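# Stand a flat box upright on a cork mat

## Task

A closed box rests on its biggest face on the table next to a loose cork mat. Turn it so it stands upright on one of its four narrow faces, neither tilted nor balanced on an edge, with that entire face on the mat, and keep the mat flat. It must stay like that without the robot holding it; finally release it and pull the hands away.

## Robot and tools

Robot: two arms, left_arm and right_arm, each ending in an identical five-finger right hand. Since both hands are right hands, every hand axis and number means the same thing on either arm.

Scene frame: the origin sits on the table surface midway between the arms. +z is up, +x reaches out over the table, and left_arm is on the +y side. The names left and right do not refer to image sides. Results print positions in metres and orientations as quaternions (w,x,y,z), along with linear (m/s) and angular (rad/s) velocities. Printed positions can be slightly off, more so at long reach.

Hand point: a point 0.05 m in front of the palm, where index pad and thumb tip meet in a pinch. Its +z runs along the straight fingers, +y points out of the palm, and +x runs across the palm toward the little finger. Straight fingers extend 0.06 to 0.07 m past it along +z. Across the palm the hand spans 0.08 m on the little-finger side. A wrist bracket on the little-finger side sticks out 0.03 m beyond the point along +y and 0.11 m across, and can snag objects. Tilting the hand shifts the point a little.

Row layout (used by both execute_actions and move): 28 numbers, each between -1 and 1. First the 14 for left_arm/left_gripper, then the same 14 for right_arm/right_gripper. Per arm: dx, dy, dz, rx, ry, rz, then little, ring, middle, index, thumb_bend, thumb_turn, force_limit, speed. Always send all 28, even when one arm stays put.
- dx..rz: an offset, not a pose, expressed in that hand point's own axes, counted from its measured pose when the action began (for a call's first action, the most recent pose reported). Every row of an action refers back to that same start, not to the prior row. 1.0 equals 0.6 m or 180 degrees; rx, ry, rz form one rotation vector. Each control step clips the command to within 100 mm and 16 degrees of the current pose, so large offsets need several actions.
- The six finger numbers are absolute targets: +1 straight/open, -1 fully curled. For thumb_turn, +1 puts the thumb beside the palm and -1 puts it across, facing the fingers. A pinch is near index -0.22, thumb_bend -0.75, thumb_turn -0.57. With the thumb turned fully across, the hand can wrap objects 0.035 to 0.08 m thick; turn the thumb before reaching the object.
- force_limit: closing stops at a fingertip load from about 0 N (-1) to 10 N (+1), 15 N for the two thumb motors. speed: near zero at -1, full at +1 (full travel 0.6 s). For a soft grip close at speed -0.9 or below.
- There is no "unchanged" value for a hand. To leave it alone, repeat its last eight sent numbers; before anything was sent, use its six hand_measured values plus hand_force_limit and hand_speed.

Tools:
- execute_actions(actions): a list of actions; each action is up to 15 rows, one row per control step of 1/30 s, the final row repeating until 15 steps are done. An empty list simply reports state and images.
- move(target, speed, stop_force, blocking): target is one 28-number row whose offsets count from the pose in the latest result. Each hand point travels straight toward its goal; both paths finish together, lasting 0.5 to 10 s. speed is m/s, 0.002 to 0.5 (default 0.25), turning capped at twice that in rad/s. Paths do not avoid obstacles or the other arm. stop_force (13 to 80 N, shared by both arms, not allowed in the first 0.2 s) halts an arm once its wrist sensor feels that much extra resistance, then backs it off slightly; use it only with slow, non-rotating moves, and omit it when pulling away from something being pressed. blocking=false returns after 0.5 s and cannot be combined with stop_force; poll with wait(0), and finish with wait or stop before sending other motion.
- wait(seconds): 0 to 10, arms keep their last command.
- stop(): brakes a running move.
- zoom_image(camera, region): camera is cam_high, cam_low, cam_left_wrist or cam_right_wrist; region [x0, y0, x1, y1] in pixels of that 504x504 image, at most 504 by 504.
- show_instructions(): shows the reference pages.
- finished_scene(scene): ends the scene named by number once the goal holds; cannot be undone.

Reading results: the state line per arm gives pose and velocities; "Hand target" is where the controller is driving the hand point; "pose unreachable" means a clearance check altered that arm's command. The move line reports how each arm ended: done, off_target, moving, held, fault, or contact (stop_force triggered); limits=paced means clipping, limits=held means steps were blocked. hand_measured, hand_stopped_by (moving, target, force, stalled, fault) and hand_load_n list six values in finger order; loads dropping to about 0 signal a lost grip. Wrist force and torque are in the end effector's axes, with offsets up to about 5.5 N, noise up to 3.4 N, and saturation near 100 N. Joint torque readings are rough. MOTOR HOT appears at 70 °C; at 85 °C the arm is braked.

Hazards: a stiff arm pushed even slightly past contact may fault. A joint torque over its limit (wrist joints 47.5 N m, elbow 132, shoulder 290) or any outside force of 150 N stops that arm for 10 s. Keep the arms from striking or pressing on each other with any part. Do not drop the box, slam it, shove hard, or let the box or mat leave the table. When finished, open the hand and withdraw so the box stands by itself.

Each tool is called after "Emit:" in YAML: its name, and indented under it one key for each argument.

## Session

Emit:
execute_actions:
  actions: []

Scene clock: 0.00 s.
left_arm: end_effector_position=(-0.2381, +1.0634, +0.5802) hand_measured=(+1.000, +1.000, +1.000, +1.000, +1.000, +1.000) hand_load_n=(+0.0, +0.0, +0.0, +0.0, +0.0, +0.0) hand_stopped_by=(target, target, target, target, target, target) hand_force_limit=0.00 hand_speed=-0.80 end_effector_quat_wxyz=(-0.034, +0.758, -0.651, -0.008) end_effector_velocity=(+0.000, -0.000, +0.000) end_effector_angular_velocity=(+0.000, -0.001, -0.000) | right_arm: end_effector_position=(+0.1333, -1.1015, +0.5823) hand_measured=(+1.000, +1.000, +1.000, +1.000, +1.000, +1.000) hand_load_n=(+0.0, +0.0, +0.0, +0.0, +0.0, +0.0) hand_stopped_by=(target, target, target, target, target, target) hand_force_limit=0.00 hand_speed=-0.80 end_effector_quat_wxyz=(+0.054, +0.705, +0.705, +0.057) end_effector_velocity=(+0.000, +0.000, +0.000) end_effector_angular_velocity=(+0.000, -0.000, -0.000)
Joint positions: left_arm=[ 1.441 -1.46   1.346  1.622  1.601 -1.75 ] | right_arm=[-1.965 -1.424  1.35   1.711  1.428 -1.984]
Joint velocities: left_arm=[-0.    -0.001 -0.     0.001  0.001 -0.   ] | right_arm=[-0.    -0.001  0.001  0.    -0.    -0.   ]
Joint torques (N m, as the arm reports them, + toward a larger angle): no reading
Wrist force (N, on the end effector, along its own x y z axes, offset not removed): no reading
Wrist torque (N m, same axes, about the end effector's origin, offset not removed): no reading
Hand target (left_arm): -0.238, +1.063, +0.580; -0.034, +0.758, -0.651, -0.008
Hand target (right_arm): +0.133, -1.101, +0.582; +0.054, +0.705, +0.705, +0.057

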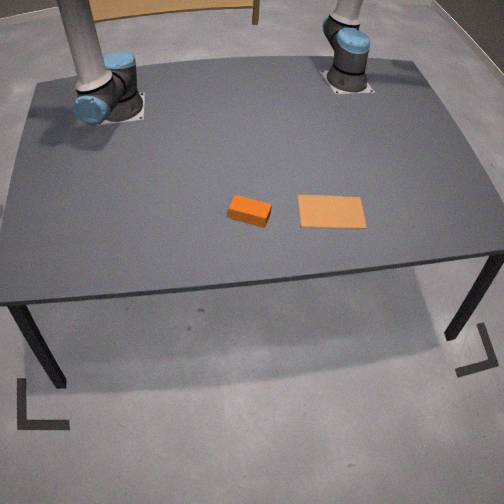

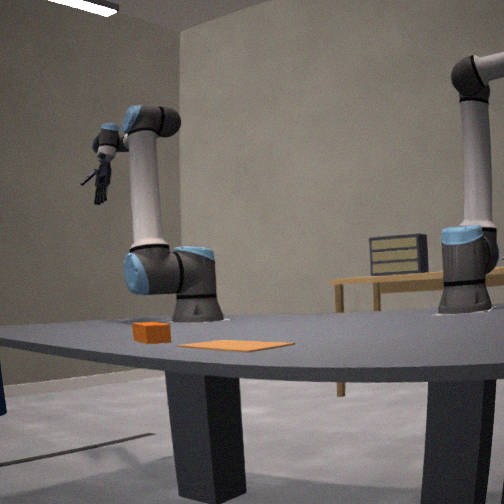

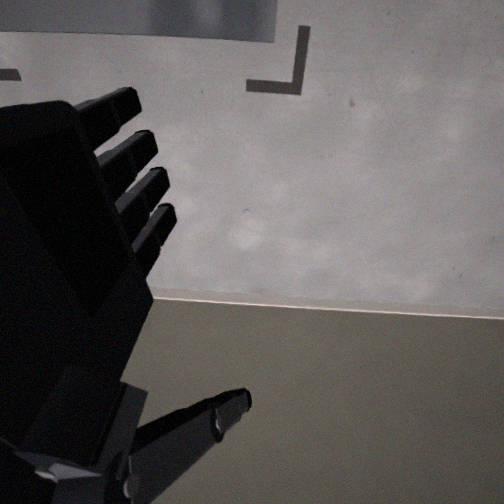

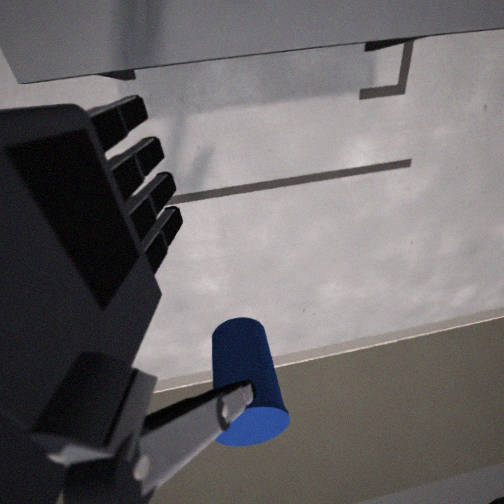

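Emit:
move:
  target: [0.25,-0.917,0.157,0,0,0,0.7,0.7,0.7,0.7,1,-1,0.3,-0.7,0,0,0,0,0,0,1,1,1,1,1,1,0,-0.8]
  speed: 0.5

Emit:
move:
  target: [0.917,-0.198,0.207,-0.013,0.018,0,0.7,0.7,0.7,0.7,1,-1,0.3,-0.7,0,0,0,0,0,0,1,1,1,1,1,1,0,-0.8]
  speed: 0.5

Emit:
move:
  target: [0.905,-0.21,0.25,0,0,0.244,0.7,0.7,0.7,0.7,1,-1,0.3,-0.7,0,0,0,0,0,0,1,1,1,1,1,1,0,-0.8]
  speed: 0.5

Emit:
move:
  target: [0,0,0.17,0.35,0,0,0.7,0.7,0.7,0.7,1,-1,0.3,-0.7,0,0,0,0,0,0,1,1,1,1,1,1,0,-0.8]
  speed: 0.4

Scene clock: 23.20 s.
left_arm: end_effector_position=(+0.3307, +1.0031, +0.4992) hand_measured=(+0.700, +0.700, +0.700, +0.700, +1.000, -1.000) hand_load_n=(+0.0, +0.0, +0.0, +0.0, +0.0, +0.0) hand_stopped_by=(target, target, target, target, target, target) hand_force_limit=0.30 hand_speed=-0.70 end_effector_quat_wxyz=(-0.034, +0.758, -0.651, -0.007) end_effector_velocity=(-0.001, +0.000, +0.000) end_effector_angular_velocity=(+0.001, -0.001, +0.002) | right_arm: end_effector_position=(+0.1333, -1.1015, +0.5823) hand_measured=(+1.000, +1.000, +1.000, +1.000, +1.000, +1.000) hand_load_n=(+0.0, +0.0, +0.0, +0.0, +0.0, +0.0) hand_stopped_by=(target, target, target, target, target, target) hand_force_limit=0.00 hand_speed=-0.80 end_effector_quat_wxyz=(+0.054, +0.705, +0.705, +0.057) end_effector_velocity=(+0.001, +0.001, -0.000) end_effector_angular_velocity=(+0.001, -0.000, +0.001)
Joint positions: left_arm=[ 0.455 -1.344  1.351  1.504  1.537 -2.734] | right_arm=[-1.965 -1.424  1.35   1.711  1.428 -1.984]
Joint velocities: left_arm=[ 0.001 -0.001 -0.    -0.     0.    -0.001] | right_arm=[ 0.001 -0.001  0.001  0.     0.    -0.   ]
Joint torques (N m, as the arm reports them, + toward a larger angle): left_arm=[ -6.   -47.44 -46.95   5.89  -3.84  -4.33] | right_arm=[ -0.32 -41.4  -35.52   4.07  -0.55  -0.7 ]
Wrist force (N, on the end effector, along its own x y z axes, offset not removed): left_arm=[1.6 -0.6 2.0] | right_arm=[1.7 0.5 -0.7]
Wrist torque (N m, same axes, about the end effector's origin, offset not removed): left_arm=[-0.03 -0.48 0.28] | right_arm=[0.09 -0.33 0.00]
Hand target (left_arm): +0.331, +1.003, +0.499; -0.034, +0.758, -0.651, -0.007
Hand target (right_arm): +0.133, -1.101, +0.582; +0.054, +0.705, +0.705, +0.057
Off the commanded pose (left_arm): 0.001 m, 0 deg.
Off the commanded pose (right_arm): 0.000 m, 0 deg.
move: done; limits=paced

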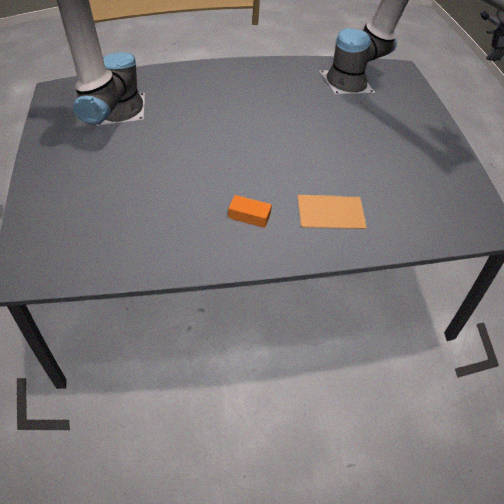

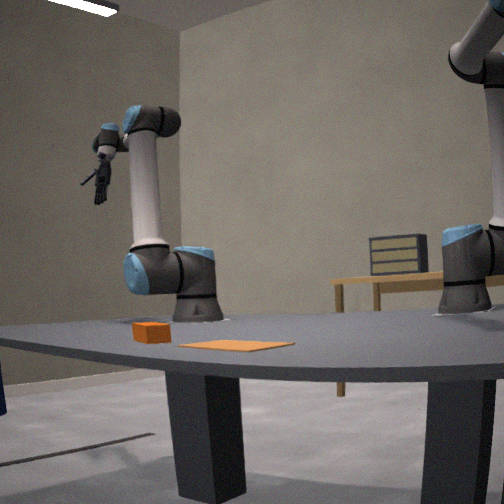

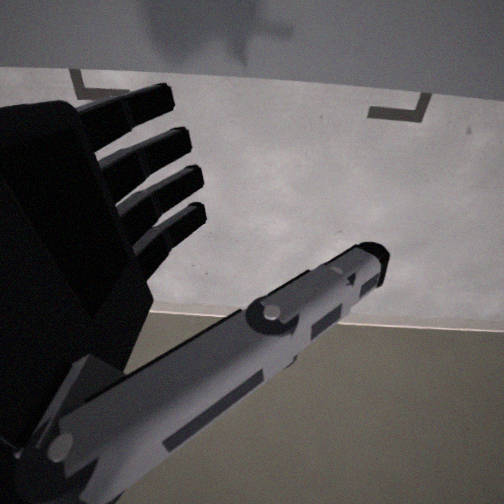

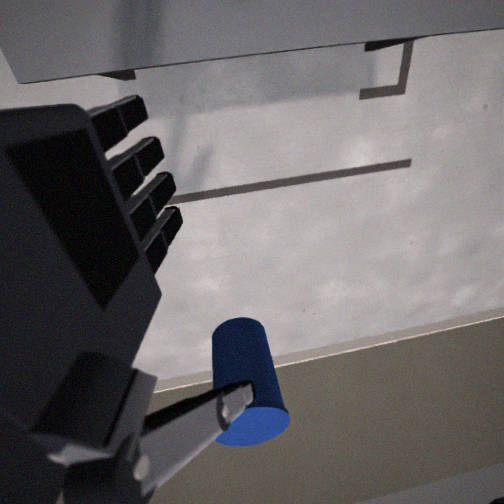

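Scene clock: 25.30 s.
left_arm: end_effector_position=(+0.5349, +0.4856, +0.3498) hand_measured=(+0.700, +0.700, +0.700, +0.700, +1.000, -1.000) hand_load_n=(+0.0, +0.0, +0.0, +0.0, +0.0, +0.0) hand_stopped_by=(target, target, target, target, target, target) hand_force_limit=0.30 hand_speed=-0.70 end_effector_quat_wxyz=(+0.002, +0.759, -0.651, +0.001) end_effector_velocity=(+0.001, -0.002, -0.000) end_effector_angular_velocity=(-0.001, +0.001, +0.001) | right_arm: end_effector_position=(+0.1333, -1.1015, +0.5823) hand_measured=(+1.000, +1.000, +1.000, +1.000, +1.000, +1.000) hand_load_n=(+0.0, +0.0, +0.0, +0.0, +0.0, +0.0) hand_stopped_by=(target, target, target, target, target, target) hand_force_limit=0.00 hand_speed=-0.80 end_effector_quat_wxyz=(+0.054, +0.705, +0.705, +0.057) end_effector_velocity=(+0.000, -0.000, -0.001) end_effector_angular_velocity=(+0.001, -0.000, +0.000)
Joint positions: left_arm=[-0.451 -1.296  1.567  1.298  1.575 -3.642] | right_arm=[-1.965 -1.424  1.35   1.711  1.428 -1.984]
Joint velocities: left_arm=[-0.002  0.002 -0.002  0.001  0.001 -0.002] | right_arm=[ 0.     0.001  0.    -0.    -0.    -0.   ]
Joint torques (N m, as the arm reports them, + toward a larger angle): left_arm=[ -5.85 -48.02 -46.46   1.31  -3.73  -4.35] | right_arm=[  0.62 -39.44 -36.57   4.3   -0.53  -0.54]
Wrist force (N, on the end effector, along its own x y z axes, offset not removed): left_arm=[1.8 -2.1 0.5] | right_arm=[-0.6 4.1 0.7]
Wrist torque (N m, same axes, about the end effector's origin, offset not removed): left_arm=[-0.21 -0.44 0.23] | right_arm=[0.55 0.00 -0.07]
Hand target (left_arm): +0.535, +0.485, +0.350; +0.002, +0.759, -0.651, +0.001
Hand target (right_arm): +0.133, -1.101, +0.582; +0.054, +0.705, +0.705, +0.057
Off the commanded pose (left_arm): 0.001 m, 0 deg.
Off the commanded pose (right_arm): 0.000 m, 0 deg.
move: done; limits=paced

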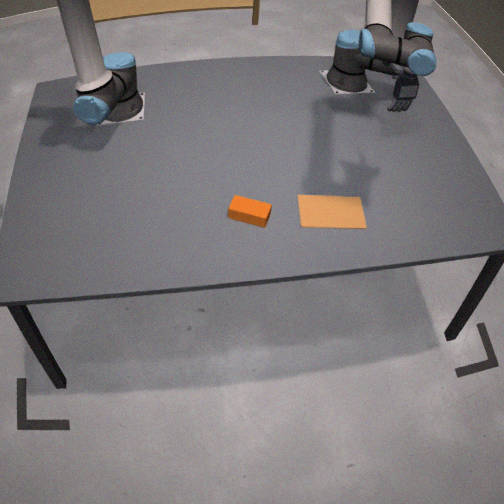

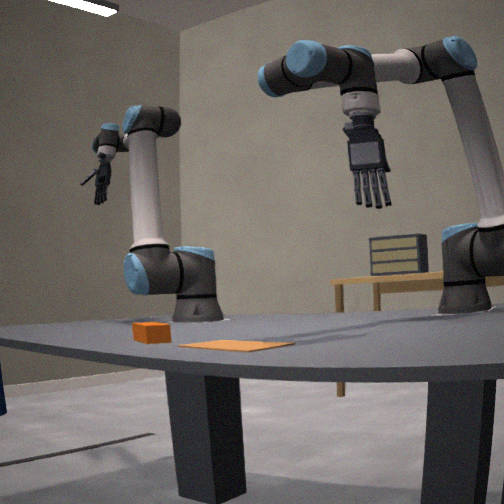

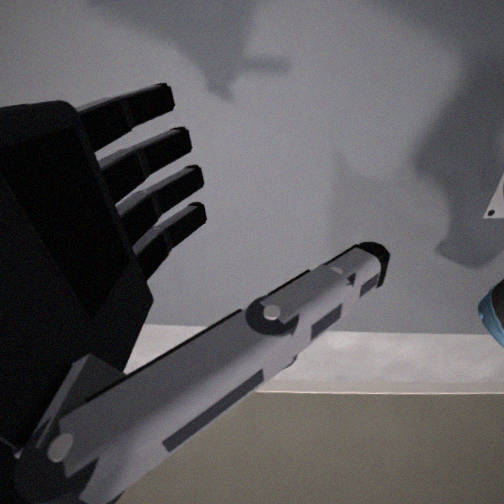

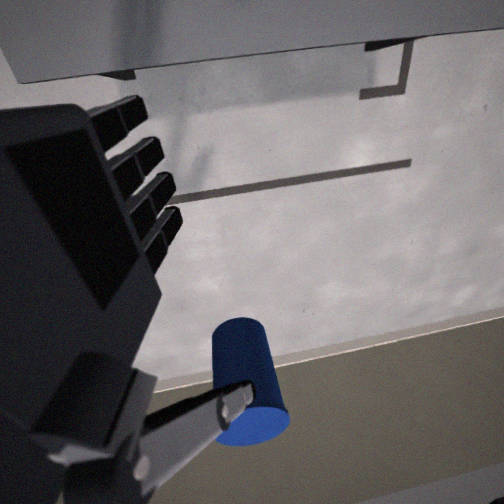

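Scene clock: 27.43 s.
left_arm: end_effector_position=(+0.7408, -0.0323, +0.2010) hand_measured=(+0.700, +0.700, +0.700, +0.700, +1.000, -1.000) hand_load_n=(+0.0, +0.0, +0.0, +0.0, +0.0, +0.0) hand_stopped_by=(target, target, target, target, target, target) hand_force_limit=0.30 hand_speed=-0.70 end_effector_quat_wxyz=(-0.002, -0.460, +0.888, -0.002) end_effector_velocity=(+0.002, -0.002, +0.000) end_effector_angular_velocity=(+0.003, +0.005, -0.000) | right_arm: end_effector_position=(+0.1333, -1.1015, +0.5823) hand_measured=(+1.000, +1.000, +1.000, +1.000, +1.000, +1.000) hand_load_n=(+0.0, +0.0, +0.0, +0.0, +0.0, +0.0) hand_stopped_by=(target, target, target, target, target, target) hand_force_limit=0.00 hand_speed=-0.80 end_effector_quat_wxyz=(+0.054, +0.705, +0.705, +0.057) end_effector_velocity=(-0.000, +0.000, +0.000) end_effector_angular_velocity=(+0.000, +0.001, -0.000)
Joint positions: left_arm=[-0.924 -0.538  0.582  1.523  1.575 -3.347] | right_arm=[-1.965 -1.424  1.35   1.711  1.428 -1.984]
Joint velocities: left_arm=[ 0.     0.014 -0.025  0.016  0.002  0.   ] | right_arm=[-0.    -0.001  0.     0.     0.001  0.   ]
Joint torques (N m, as the arm reports them, + toward a larger angle): left_arm=[  14.81 -100.54  -46.08    5.96    4.17    4.03] | right_arm=[  2.1  -40.5  -35.73   4.31  -0.58  -0.62]
Wrist force (N, on the end effector, along its own x y z axes, offset not removed): left_arm=[1.2 -3.3 -1.1] | right_arm=[0.0 2.9 -0.2]
Wrist torque (N m, same axes, about the end effector's origin, offset not removed): left_arm=[-0.32 -0.25 0.20] | right_arm=[0.45 -0.10 -0.04]
Hand target (left_arm): +0.741, -0.033, +0.201; -0.002, -0.460, +0.888, -0.002
Hand target (right_arm): +0.133, -1.101, +0.582; +0.054, +0.705, +0.705, +0.057
Off the commanded pose (left_arm): 0.002 m, 0 deg.
Off the commanded pose (right_arm): 0.000 m, 0 deg.
move: done; limits=paced

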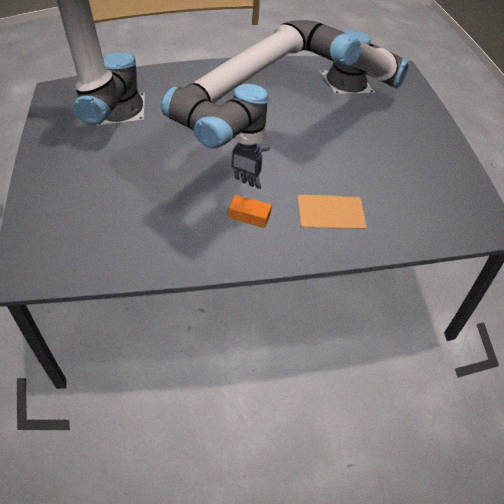

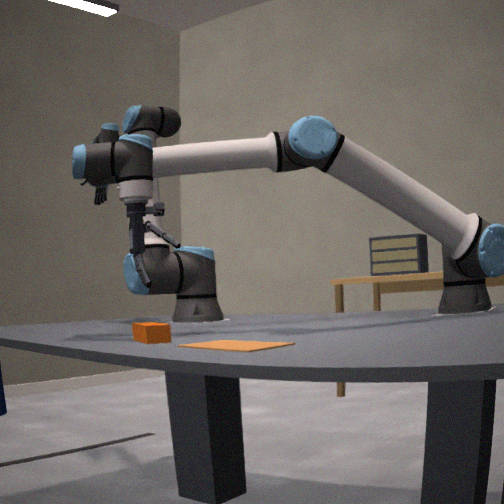

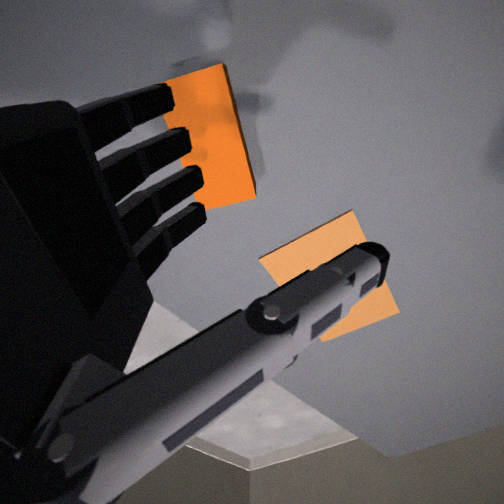

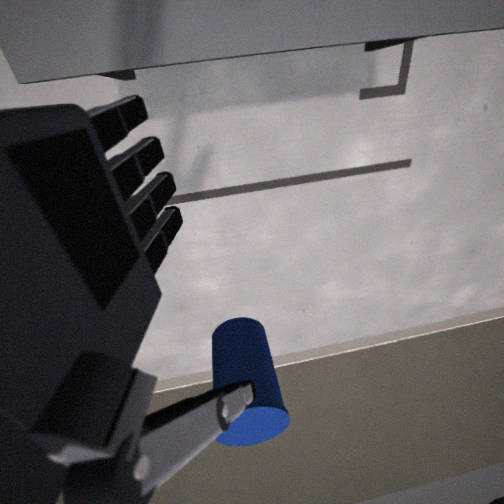

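Scene clock: 29.57 s.
left_arm: end_effector_position=(+0.7407, -0.0326, +0.0996) hand_measured=(+0.700, +0.700, +0.700, +0.700, +1.000, -1.000) hand_load_n=(+0.0, +0.0, +0.0, +0.0, +0.0, +0.0) hand_stopped_by=(target, target, target, target, target, target) hand_force_limit=0.30 hand_speed=-0.70 end_effector_quat_wxyz=(+0.238, -0.393, +0.756, -0.465) end_effector_velocity=(+0.000, -0.001, -0.002) end_effector_angular_velocity=(-0.008, -0.012, -0.002) | right_arm: end_effector_position=(+0.1333, -1.1015, +0.5823) hand_measured=(+1.000, +1.000, +1.000, +1.000, +1.000, +1.000) hand_load_n=(+0.0, +0.0, +0.0, +0.0, +0.0, +0.0) hand_stopped_by=(target, target, target, target, target, target) hand_force_limit=0.00 hand_speed=-0.80 end_effector_quat_wxyz=(+0.054, +0.705, +0.705, +0.057) end_effector_velocity=(-0.000, -0.000, -0.000) end_effector_angular_velocity=(-0.000, -0.001, -0.000)
Joint positions: left_arm=[-1.003 -1.067  1.698 -0.144  1.322 -3.277] | right_arm=[-1.965 -1.424  1.35   1.711  1.428 -1.984]
Joint velocities: left_arm=[-0.001 -0.001  0.01  -0.023 -0.001  0.004] | right_arm=[-0.     0.     0.001 -0.001 -0.001 -0.   ]
Joint torques (N m, as the arm reports them, + toward a larger angle): left_arm=[ -5.34 -87.31 -19.68  -1.87  -4.2    4.14] | right_arm=[  1.26 -41.82 -35.18   4.34  -0.49  -0.71]
Wrist force (N, on the end effector, along its own x y z axes, offset not removed): left_arm=[1.7 -0.4 -0.3] | right_arm=[1.1 3.2 0.1]
Wrist torque (N m, same axes, about the end effector's origin, offset not removed): left_arm=[0.09 -0.44 0.20] | right_arm=[0.46 -0.16 0.10]
Hand target (left_arm): +0.741, -0.033, +0.099; +0.239, -0.393, +0.756, -0.466
Hand target (right_arm): +0.133, -1.101, +0.582; +0.054, +0.705, +0.705, +0.057
Off the commanded pose (left_arm): 0.001 m, 0 deg.
Off the commanded pose (right_arm): 0.000 m, 0 deg.
move: done

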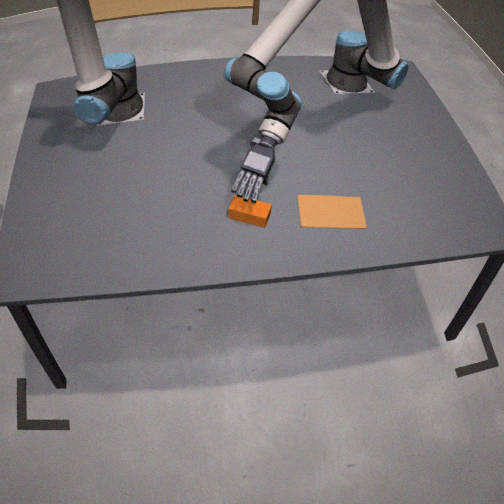

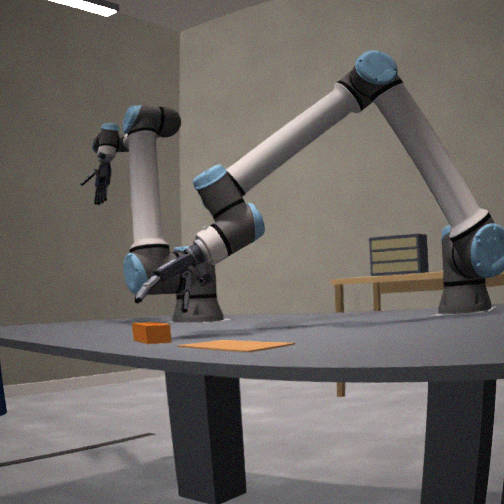

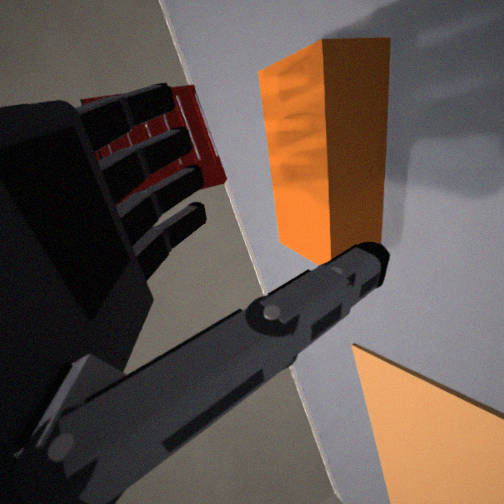

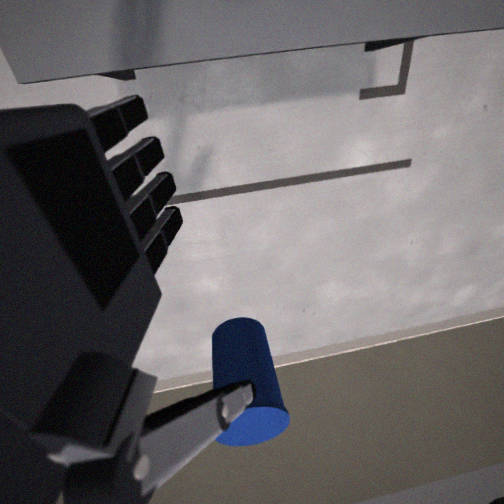

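Emit:
move:
  target: [0,0.07,0.082,0,0,0,0.9,0.9,0.9,0.9,1,-1,0.3,-0.7,0,0,0,0,0,0,1,1,1,1,1,1,0,-0.8]
  speed: 0.06

Emit:
zoom_image:
  camera: "cam_low"
  region: [80,250,250,370]

Scene clock: 37.10 s.
left_arm: end_effector_position=(+0.7607, -0.0470, +0.0401) hand_measured=(+0.900, +0.900, +0.900, +0.900, +1.000, -1.000) hand_load_n=(+0.0, +0.0, +0.0, +0.0, +0.0, +0.0) hand_stopped_by=(target, target, target, target, target, target) hand_force_limit=0.30 hand_speed=-0.70 end_effector_quat_wxyz=(+0.238, -0.393, +0.756, -0.465) end_effector_velocity=(+0.000, -0.001, -0.003) end_effector_angular_velocity=(+0.001, +0.000, +0.000) | right_arm: end_effector_position=(+0.1333, -1.1015, +0.5823) hand_measured=(+1.000, +1.000, +1.000, +1.000, +1.000, +1.000) hand_load_n=(+0.0, +0.0, +0.0, +0.0, +0.0, +0.0) hand_stopped_by=(target, target, target, target, target, target) hand_force_limit=0.00 hand_speed=-0.80 end_effector_quat_wxyz=(+0.054, +0.705, +0.705, +0.057) end_effector_velocity=(-0.000, +0.000, -0.000) end_effector_angular_velocity=(+0.001, -0.001, -0.001)
Joint positions: left_arm=[-0.993 -0.974  1.671 -0.211  1.33  -3.272] | right_arm=[-1.965 -1.424  1.35   1.711  1.428 -1.984]
Joint velocities: left_arm=[-0.001  0.005 -0.001 -0.003 -0.001 -0.   ] | right_arm=[-0.    -0.     0.001  0.    -0.     0.   ]
Joint torques (N m, as the arm reports them, + toward a larger angle): left_arm=[ 16.57 -69.65 -41.19  -2.61   3.56   4.33] | right_arm=[  0.   -41.17 -36.46   4.26  -0.76  -0.3 ]
Wrist force (N, on the end effector, along its own x y z axes, offset not removed): left_arm=[2.8 -1.6 0.8] | right_arm=[0.7 3.5 1.5]
Wrist torque (N m, same axes, about the end effector's origin, offset not removed): left_arm=[-0.16 -0.63 0.42] | right_arm=[0.44 -0.14 0.02]
Hand target (left_arm): +0.761, -0.047, +0.040; +0.238, -0.393, +0.756, -0.465
Hand target (right_arm): +0.133, -1.101, +0.582; +0.054, +0.705, +0.705, +0.057
Off the commanded pose (left_arm): 0.000 m, 0 deg.
Off the commanded pose (right_arm): 0.000 m, 0 deg.
move: done

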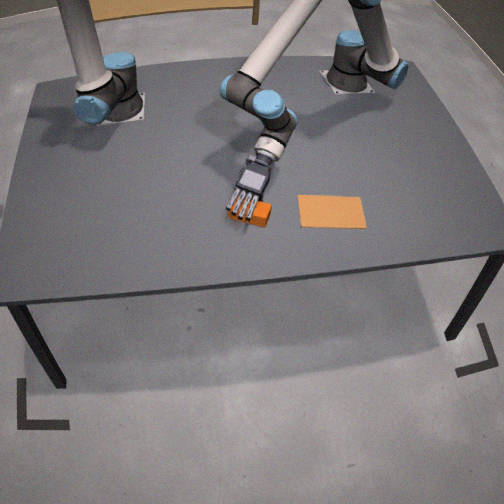

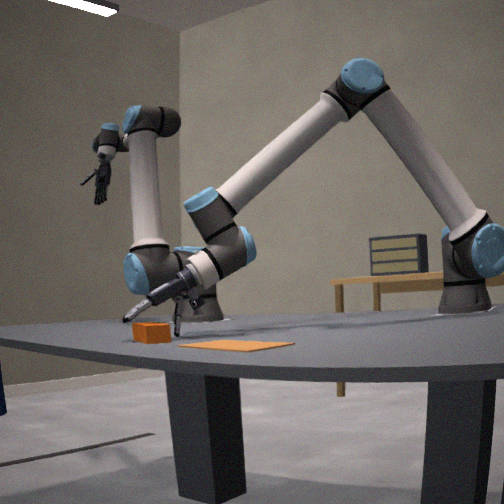

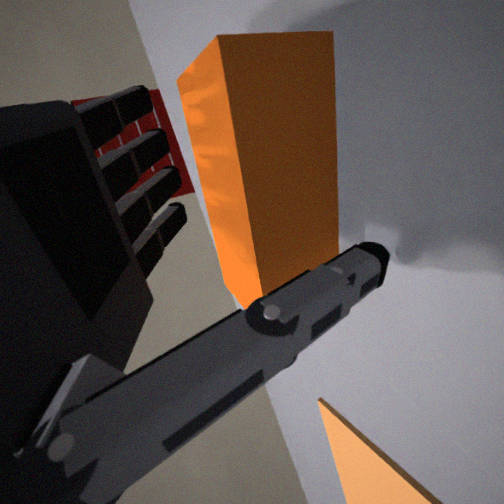

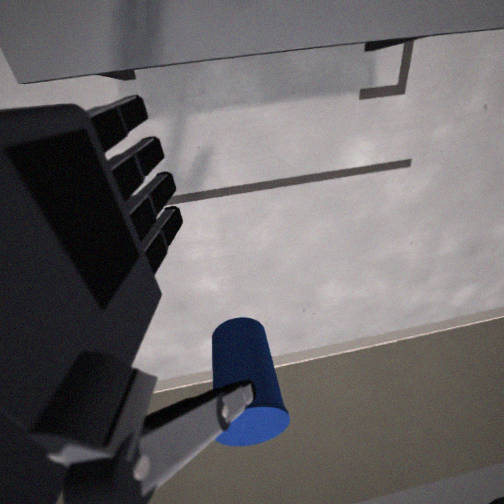

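Region (80, 250, 250, 370) of cam_low's 504x504 image, scaled by 2.965, with more detail than that image has; it fills the top 356 rows of this view, and the rest is white.

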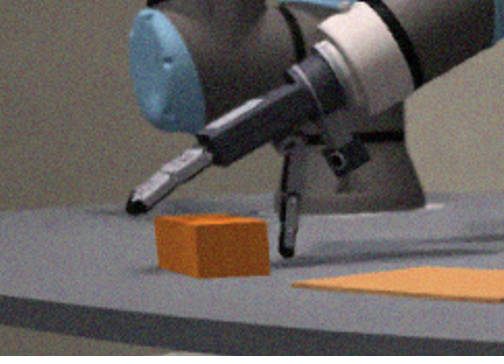

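Forward 0.03, close, lift.

Emit:
move:
  target: [0,-0.02,0.046,0,0,0,0.9,0.9,0.9,0.9,1,-1,0.3,-0.7,0,0,0,0,0,0,1,1,1,1,1,1,0,-0.8]
  speed: 0.04

Emit:
move:
  target: [0,0,0,0,0,0,0.9,0.9,-0.6,-0.6,1,-1,0.4,-0.7,0,0,0,0,0,0,1,1,1,1,1,1,0,-0.8]

Emit:
move:
  target: [0,-0.15,-0.075,0,0,0,0.9,0.9,-0.7,-0.7,1,-1,0.5,-0.7,0,0,0,0,0,0,1,1,1,1,1,1,0,-0.8]
  speed: 0.07

Scene clock: 46.07 s.
left_arm: end_effector_position=(+0.7850, -0.0641, +0.0383) hand_measured=(+0.900, +0.900, +0.900, +0.900, +1.000, -1.000) hand_load_n=(+0.0, +0.0, +0.0, +0.0, +0.0, +0.0) hand_stopped_by=(target, target, target, target, target, target) hand_force_limit=0.30 hand_speed=-0.70 end_effector_quat_wxyz=(+0.238, -0.393, +0.756, -0.465) end_effector_velocity=(+0.002, -0.001, -0.001) end_effector_angular_velocity=(+0.001, +0.001, -0.000) | right_arm: end_effector_position=(+0.1333, -1.1015, +0.5823) hand_measured=(+1.000, +1.000, +1.000, +1.000, +1.000, +1.000) hand_load_n=(+0.0, +0.0, +0.0, +0.0, +0.0, +0.0) hand_stopped_by=(target, target, target, target, target, target) hand_force_limit=0.00 hand_speed=-0.80 end_effector_quat_wxyz=(+0.054, +0.705, +0.705, +0.057) end_effector_velocity=(+0.001, +0.000, +0.000) end_effector_angular_velocity=(-0.001, -0.000, +0.001)
Joint positions: left_arm=[-0.983 -0.934  1.602 -0.184  1.339 -3.267] | right_arm=[-1.965 -1.424  1.35   1.711  1.428 -1.984]
Joint velocities: left_arm=[ 0.001  0.004 -0.006  0.003  0.001  0.001] | right_arm=[ 0.001 -0.001  0.     0.    -0.     0.   ]
Joint torques (N m, as the arm reports them, + toward a larger angle): left_arm=[ 16.22 -72.23 -41.99   1.49   3.71   4.34] | right_arm=[  0.44 -42.54 -36.32   4.26  -0.89  -0.63]
Wrist force (N, on the end effector, along its own x y z axes, offset not removed): left_arm=[1.7 -3.0 -0.6] | right_arm=[-1.2 2.4 -1.1]
Wrist torque (N m, same axes, about the end effector's origin, offset not removed): left_arm=[-0.41 -0.44 0.18] | right_arm=[0.41 0.22 -0.14]
Hand target (left_arm): +0.785, -0.064, +0.038; +0.238, -0.393, +0.756, -0.465
Hand target (right_arm): +0.133, -1.101, +0.582; +0.054, +0.705, +0.705, +0.057
Off the commanded pose (left_arm): 0.000 m, 0 deg.
Off the commanded pose (right_arm): 0.000 m, 0 deg.
move: done

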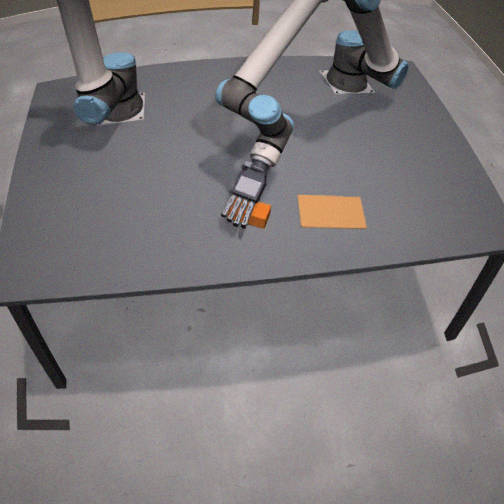

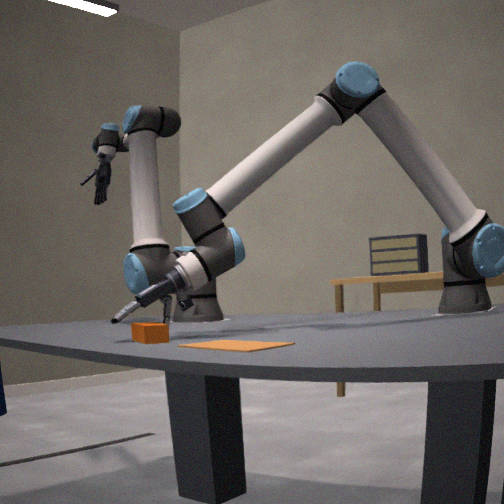

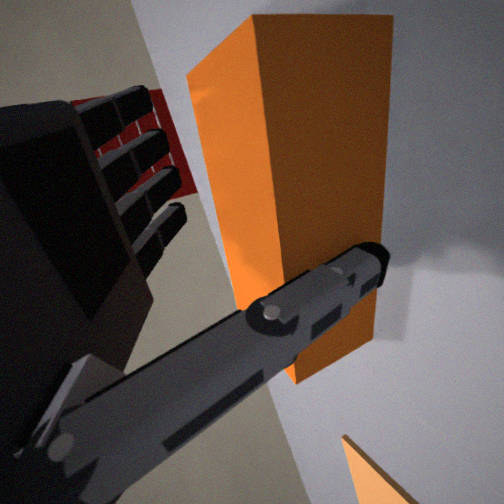

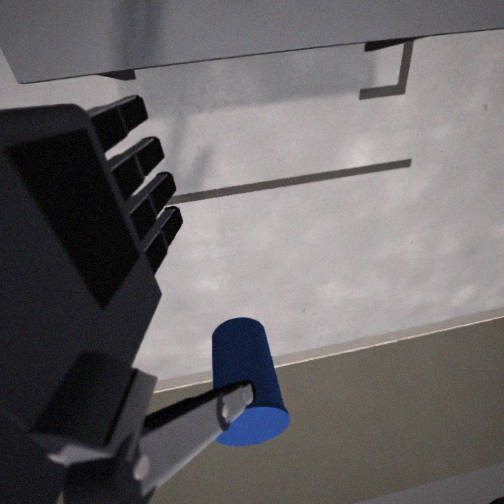

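Scene clock: 48.07 s.
left_arm: end_effector_position=(+0.7850, -0.0641, +0.0383) hand_measured=(+0.900, +0.900, +0.104, +0.038, +1.002, -1.000) hand_load_n=(+0.0, +0.0, +3.5, +10.5, +2.5, +1.5) hand_stopped_by=(target, target, force, force, target, target) hand_force_limit=0.40 hand_speed=-0.70 end_effector_quat_wxyz=(+0.238, -0.393, +0.756, -0.465) end_effector_velocity=(+0.000, +0.000, -0.001) end_effector_angular_velocity=(+0.000, +0.000, -0.000) | right_arm: end_effector_position=(+0.1333, -1.1015, +0.5823) hand_measured=(+1.000, +1.000, +1.000, +1.000, +1.000, +1.000) hand_load_n=(+0.0, +0.0, +0.0, +0.0, +0.0, +0.0) hand_stopped_by=(target, target, target, target, target, target) hand_force_limit=0.00 hand_speed=-0.80 end_effector_quat_wxyz=(+0.054, +0.705, +0.705, +0.057) end_effector_velocity=(-0.001, -0.000, +0.001) end_effector_angular_velocity=(-0.002, +0.001, -0.001)
Joint positions: left_arm=[-0.983 -0.934  1.602 -0.184  1.339 -3.267] | right_arm=[-1.965 -1.424  1.35   1.711  1.428 -1.984]
Joint velocities: left_arm=[ 0.001  0.001  0.    -0.     0.001  0.   ] | right_arm=[-0.001 -0.001 -0.001 -0.     0.    -0.   ]
Joint torques (N m, as the arm reports them, + toward a larger angle): left_arm=[ -6.32 -92.94 -19.34  -1.29  -3.35   0.57] | right_arm=[  0.89 -44.29 -35.89   4.03  -0.76  -0.6 ]
Wrist force (N, on the end effector, along its own x y z axes, offset not removed): left_arm=[-1.4 -3.5 1.3] | right_arm=[-0.5 3.1 -0.3]
Wrist torque (N m, same axes, about the end effector's origin, offset not removed): left_arm=[-0.37 -0.05 0.10] | right_arm=[0.44 0.04 -0.10]
Hand target (left_arm): +0.785, -0.064, +0.038; +0.238, -0.393, +0.756, -0.465
Hand target (right_arm): +0.133, -1.101, +0.582; +0.054, +0.705, +0.705, +0.057
Off the commanded pose (left_arm): 0.000 m, 0 deg.
Off the commanded pose (right_arm): 0.000 m, 0 deg.
move: done

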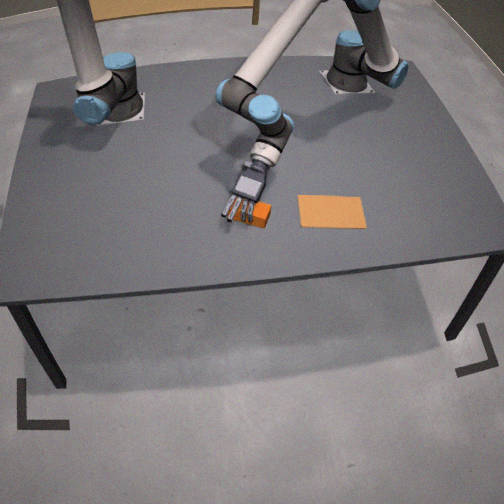

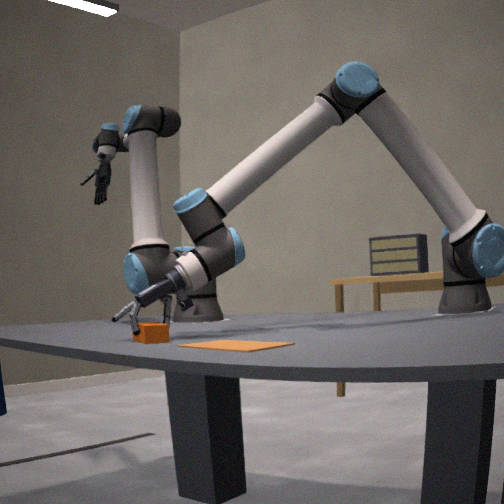

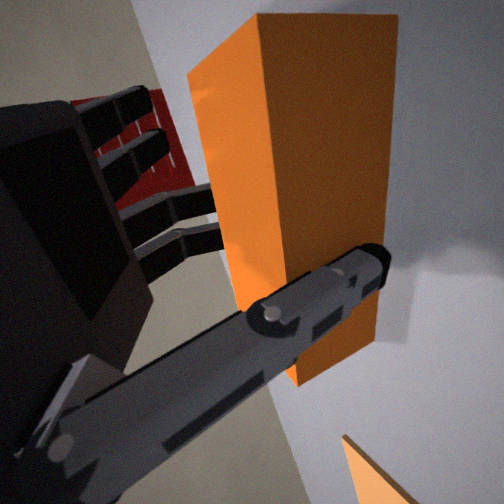

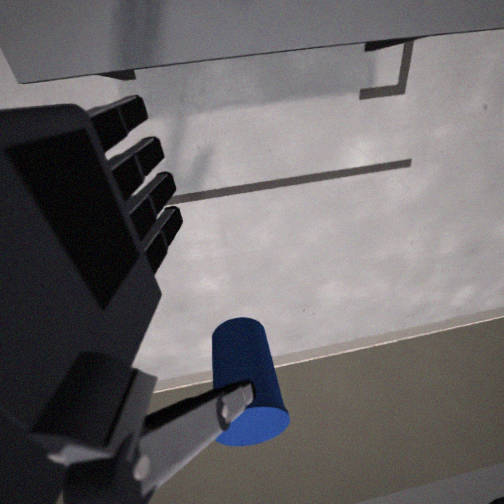

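Scene clock: 49.97 s.
left_arm: end_effector_position=(+0.7858, -0.0643, +0.1386) hand_measured=(+0.900, +0.900, +0.092, +0.038, +1.002, -1.000) hand_load_n=(+0.0, +0.0, +8.5, +8.5, +3.0, +3.0) hand_stopped_by=(target, target, force, force, target, target) hand_force_limit=0.50 hand_speed=-0.70 end_effector_quat_wxyz=(+0.238, -0.393, +0.756, -0.465) end_effector_velocity=(+0.000, +0.000, +0.002) end_effector_angular_velocity=(+0.001, -0.000, +0.001) | right_arm: end_effector_position=(+0.1333, -1.1015, +0.5823) hand_measured=(+1.000, +1.000, +1.000, +1.000, +1.000, +1.000) hand_load_n=(+0.0, +0.0, +0.0, +0.0, +0.0, +0.0) hand_stopped_by=(target, target, target, target, target, target) hand_force_limit=0.00 hand_speed=-0.80 end_effector_quat_wxyz=(+0.054, +0.705, +0.705, +0.057) end_effector_velocity=(+0.000, -0.000, +0.000) end_effector_angular_velocity=(-0.001, -0.000, -0.000)
Joint positions: left_arm=[-0.982 -1.025  1.546 -0.038  1.34  -3.267] | right_arm=[-1.965 -1.424  1.35   1.711  1.428 -1.984]
Joint velocities: left_arm=[-0.    -0.002 -0.002  0.004 -0.002 -0.   ] | right_arm=[-0.    -0.    -0.    -0.001 -0.001  0.   ]
Joint torques (N m, as the arm reports them, + toward a larger angle): left_arm=[ 14.44 -93.29 -46.4    2.21   3.75   2.35] | right_arm=[ -1.82 -38.98 -36.94   4.23  -0.53  -0.39]
Wrist force (N, on the end effector, along its own x y z axes, offset not removed): left_arm=[2.2 -0.8 1.0] | right_arm=[1.0 2.1 -0.1]
Wrist torque (N m, same axes, about the end effector's origin, offset not removed): left_arm=[-0.36 -0.53 0.21] | right_arm=[0.32 -0.21 -0.07]
Hand target (left_arm): +0.786, -0.064, +0.139; +0.238, -0.393, +0.756, -0.465
Hand target (right_arm): +0.133, -1.101, +0.582; +0.054, +0.705, +0.705, +0.057
Off the commanded pose (left_arm): 0.000 m, 0 deg.
Off the commanded pose (right_arm): 0.000 m, 0 deg.
move: done

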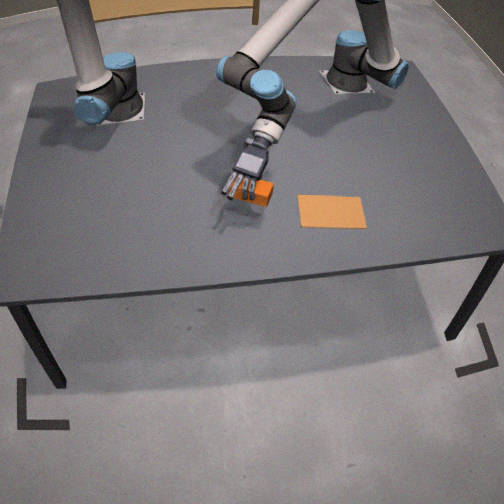

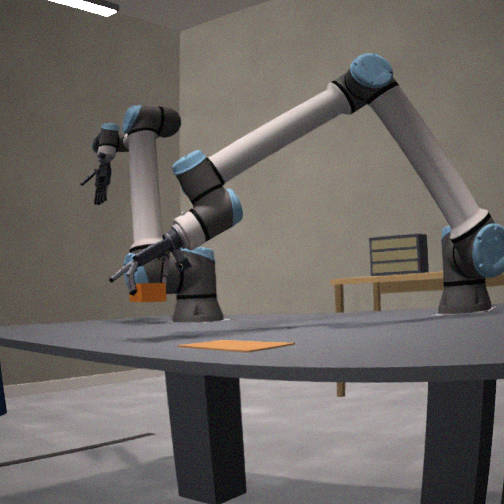

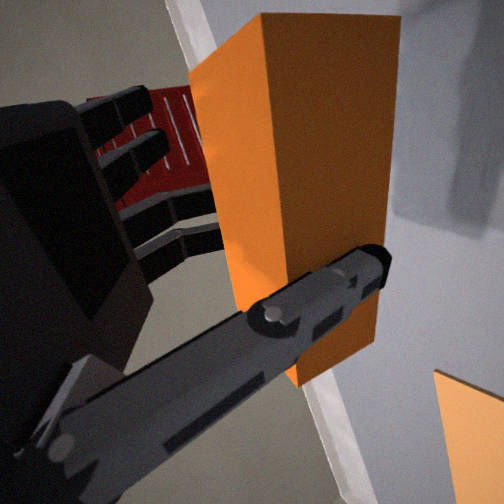

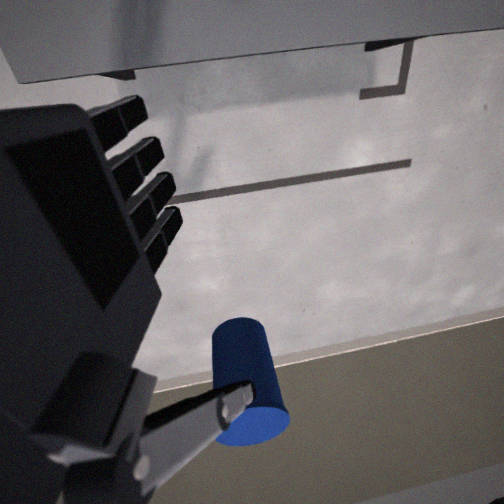

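Emit:
move:
  target: [-0.377,0.178,-0.17,0,0.225,-0.445,0.9,0.9,-0.7,-0.7,1,-1,0.5,-0.7,0,0,0,0,0,0,1,1,1,1,1,1,0,-0.8]
  speed: 0.2

Emit:
zoom_image:
  camera: "cam_high"
  region: [260,150,420,260]

Scene clock: 61.13 s.
left_arm: end_effector_position=(+0.8021, +0.2010, +0.0894) hand_measured=(+0.900, +0.900, +0.092, +0.038, +1.002, -1.000) hand_load_n=(+0.0, +0.0, +8.0, +8.5, +3.0, +4.5) hand_stopped_by=(target, target, force, force, target, target) hand_force_limit=0.50 hand_speed=-0.70 end_effector_quat_wxyz=(+0.364, +0.606, -0.366, +0.605) end_effector_velocity=(+0.000, +0.002, -0.001) end_effector_angular_velocity=(-0.016, +0.007, +0.002) | right_arm: end_effector_position=(+0.1333, -1.1015, +0.5823) hand_measured=(+1.000, +1.000, +1.000, +1.000, +1.000, +1.000) hand_load_n=(+0.0, +0.0, +0.0, +0.0, +0.0, +0.0) hand_stopped_by=(target, target, target, target, target, target) hand_force_limit=0.00 hand_speed=-0.80 end_effector_quat_wxyz=(+0.054, +0.705, +0.705, +0.057) end_effector_velocity=(-0.000, -0.000, +0.000) end_effector_angular_velocity=(-0.001, -0.000, -0.000)
Joint positions: left_arm=[-0.39  -0.939  1.802 -0.857  2.369 -4.706] | right_arm=[-1.965 -1.424  1.35   1.711  1.428 -1.984]
Joint velocities: left_arm=[ 0.003  0.004  0.005 -0.025  0.001 -0.025] | right_arm=[-0.    -0.    -0.001 -0.    -0.001 -0.   ]
Joint torques (N m, as the arm reports them, + toward a larger angle): left_arm=[ 15.62 -72.66 -15.73  -4.     3.86  -4.68] | right_arm=[  0.47 -40.75 -36.01   4.2   -0.12  -0.23]
Wrist force (N, on the end effector, along its own x y z axes, offset not removed): left_arm=[-2.1 -0.7 0.2] | right_arm=[0.3 4.1 -0.9]
Wrist torque (N m, same axes, about the end effector's origin, offset not removed): left_arm=[0.01 -0.22 0.28] | right_arm=[0.63 -0.05 0.02]
Hand target (left_arm): +0.802, +0.201, +0.089; +0.364, +0.606, -0.366, +0.605
Hand target (right_arm): +0.133, -1.101, +0.582; +0.054, +0.705, +0.705, +0.057
Off the commanded pose (left_arm): 0.001 m, 0 deg.
Off the commanded pose (right_arm): 0.000 m, 0 deg.
move: done

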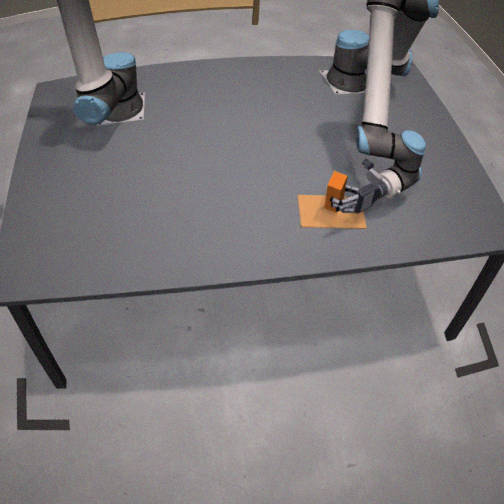

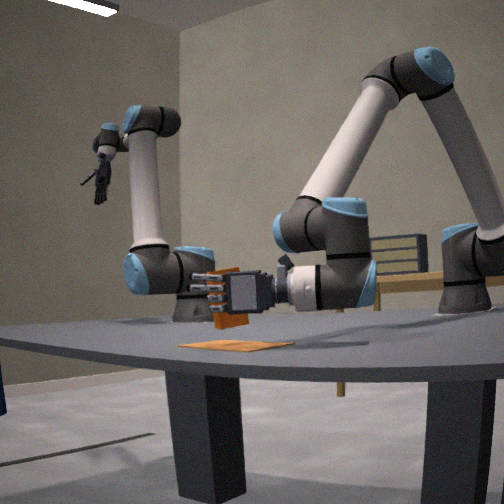

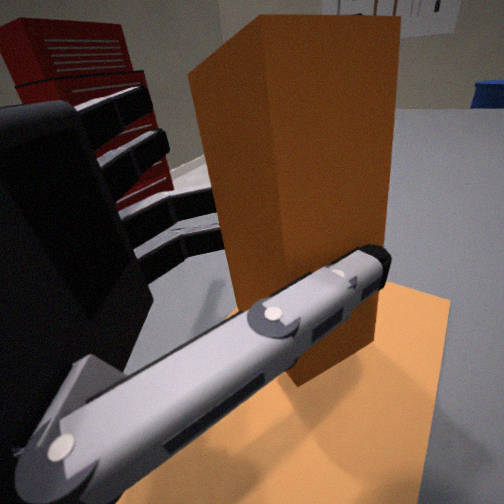

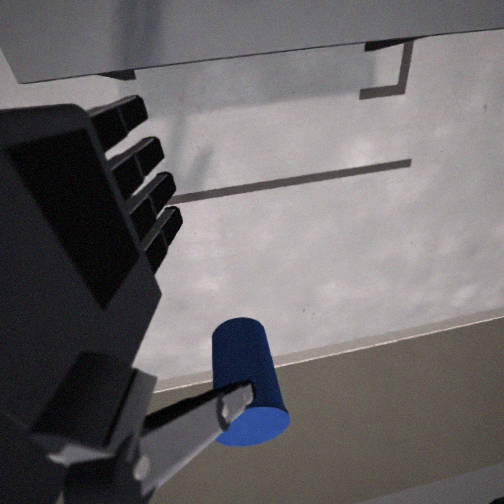

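Region (260, 150, 420, 260) of cam_high's 504x504 image, scaled by 3.150, with more detail than that image has; it fills the top 346 rows of this view, and the rest is white.

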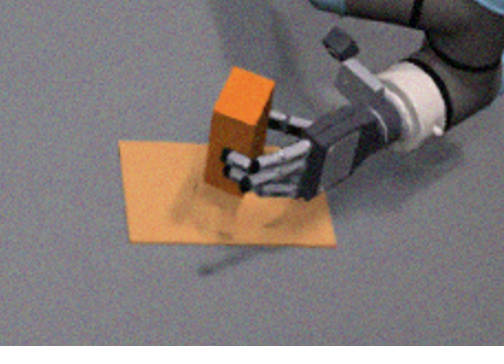

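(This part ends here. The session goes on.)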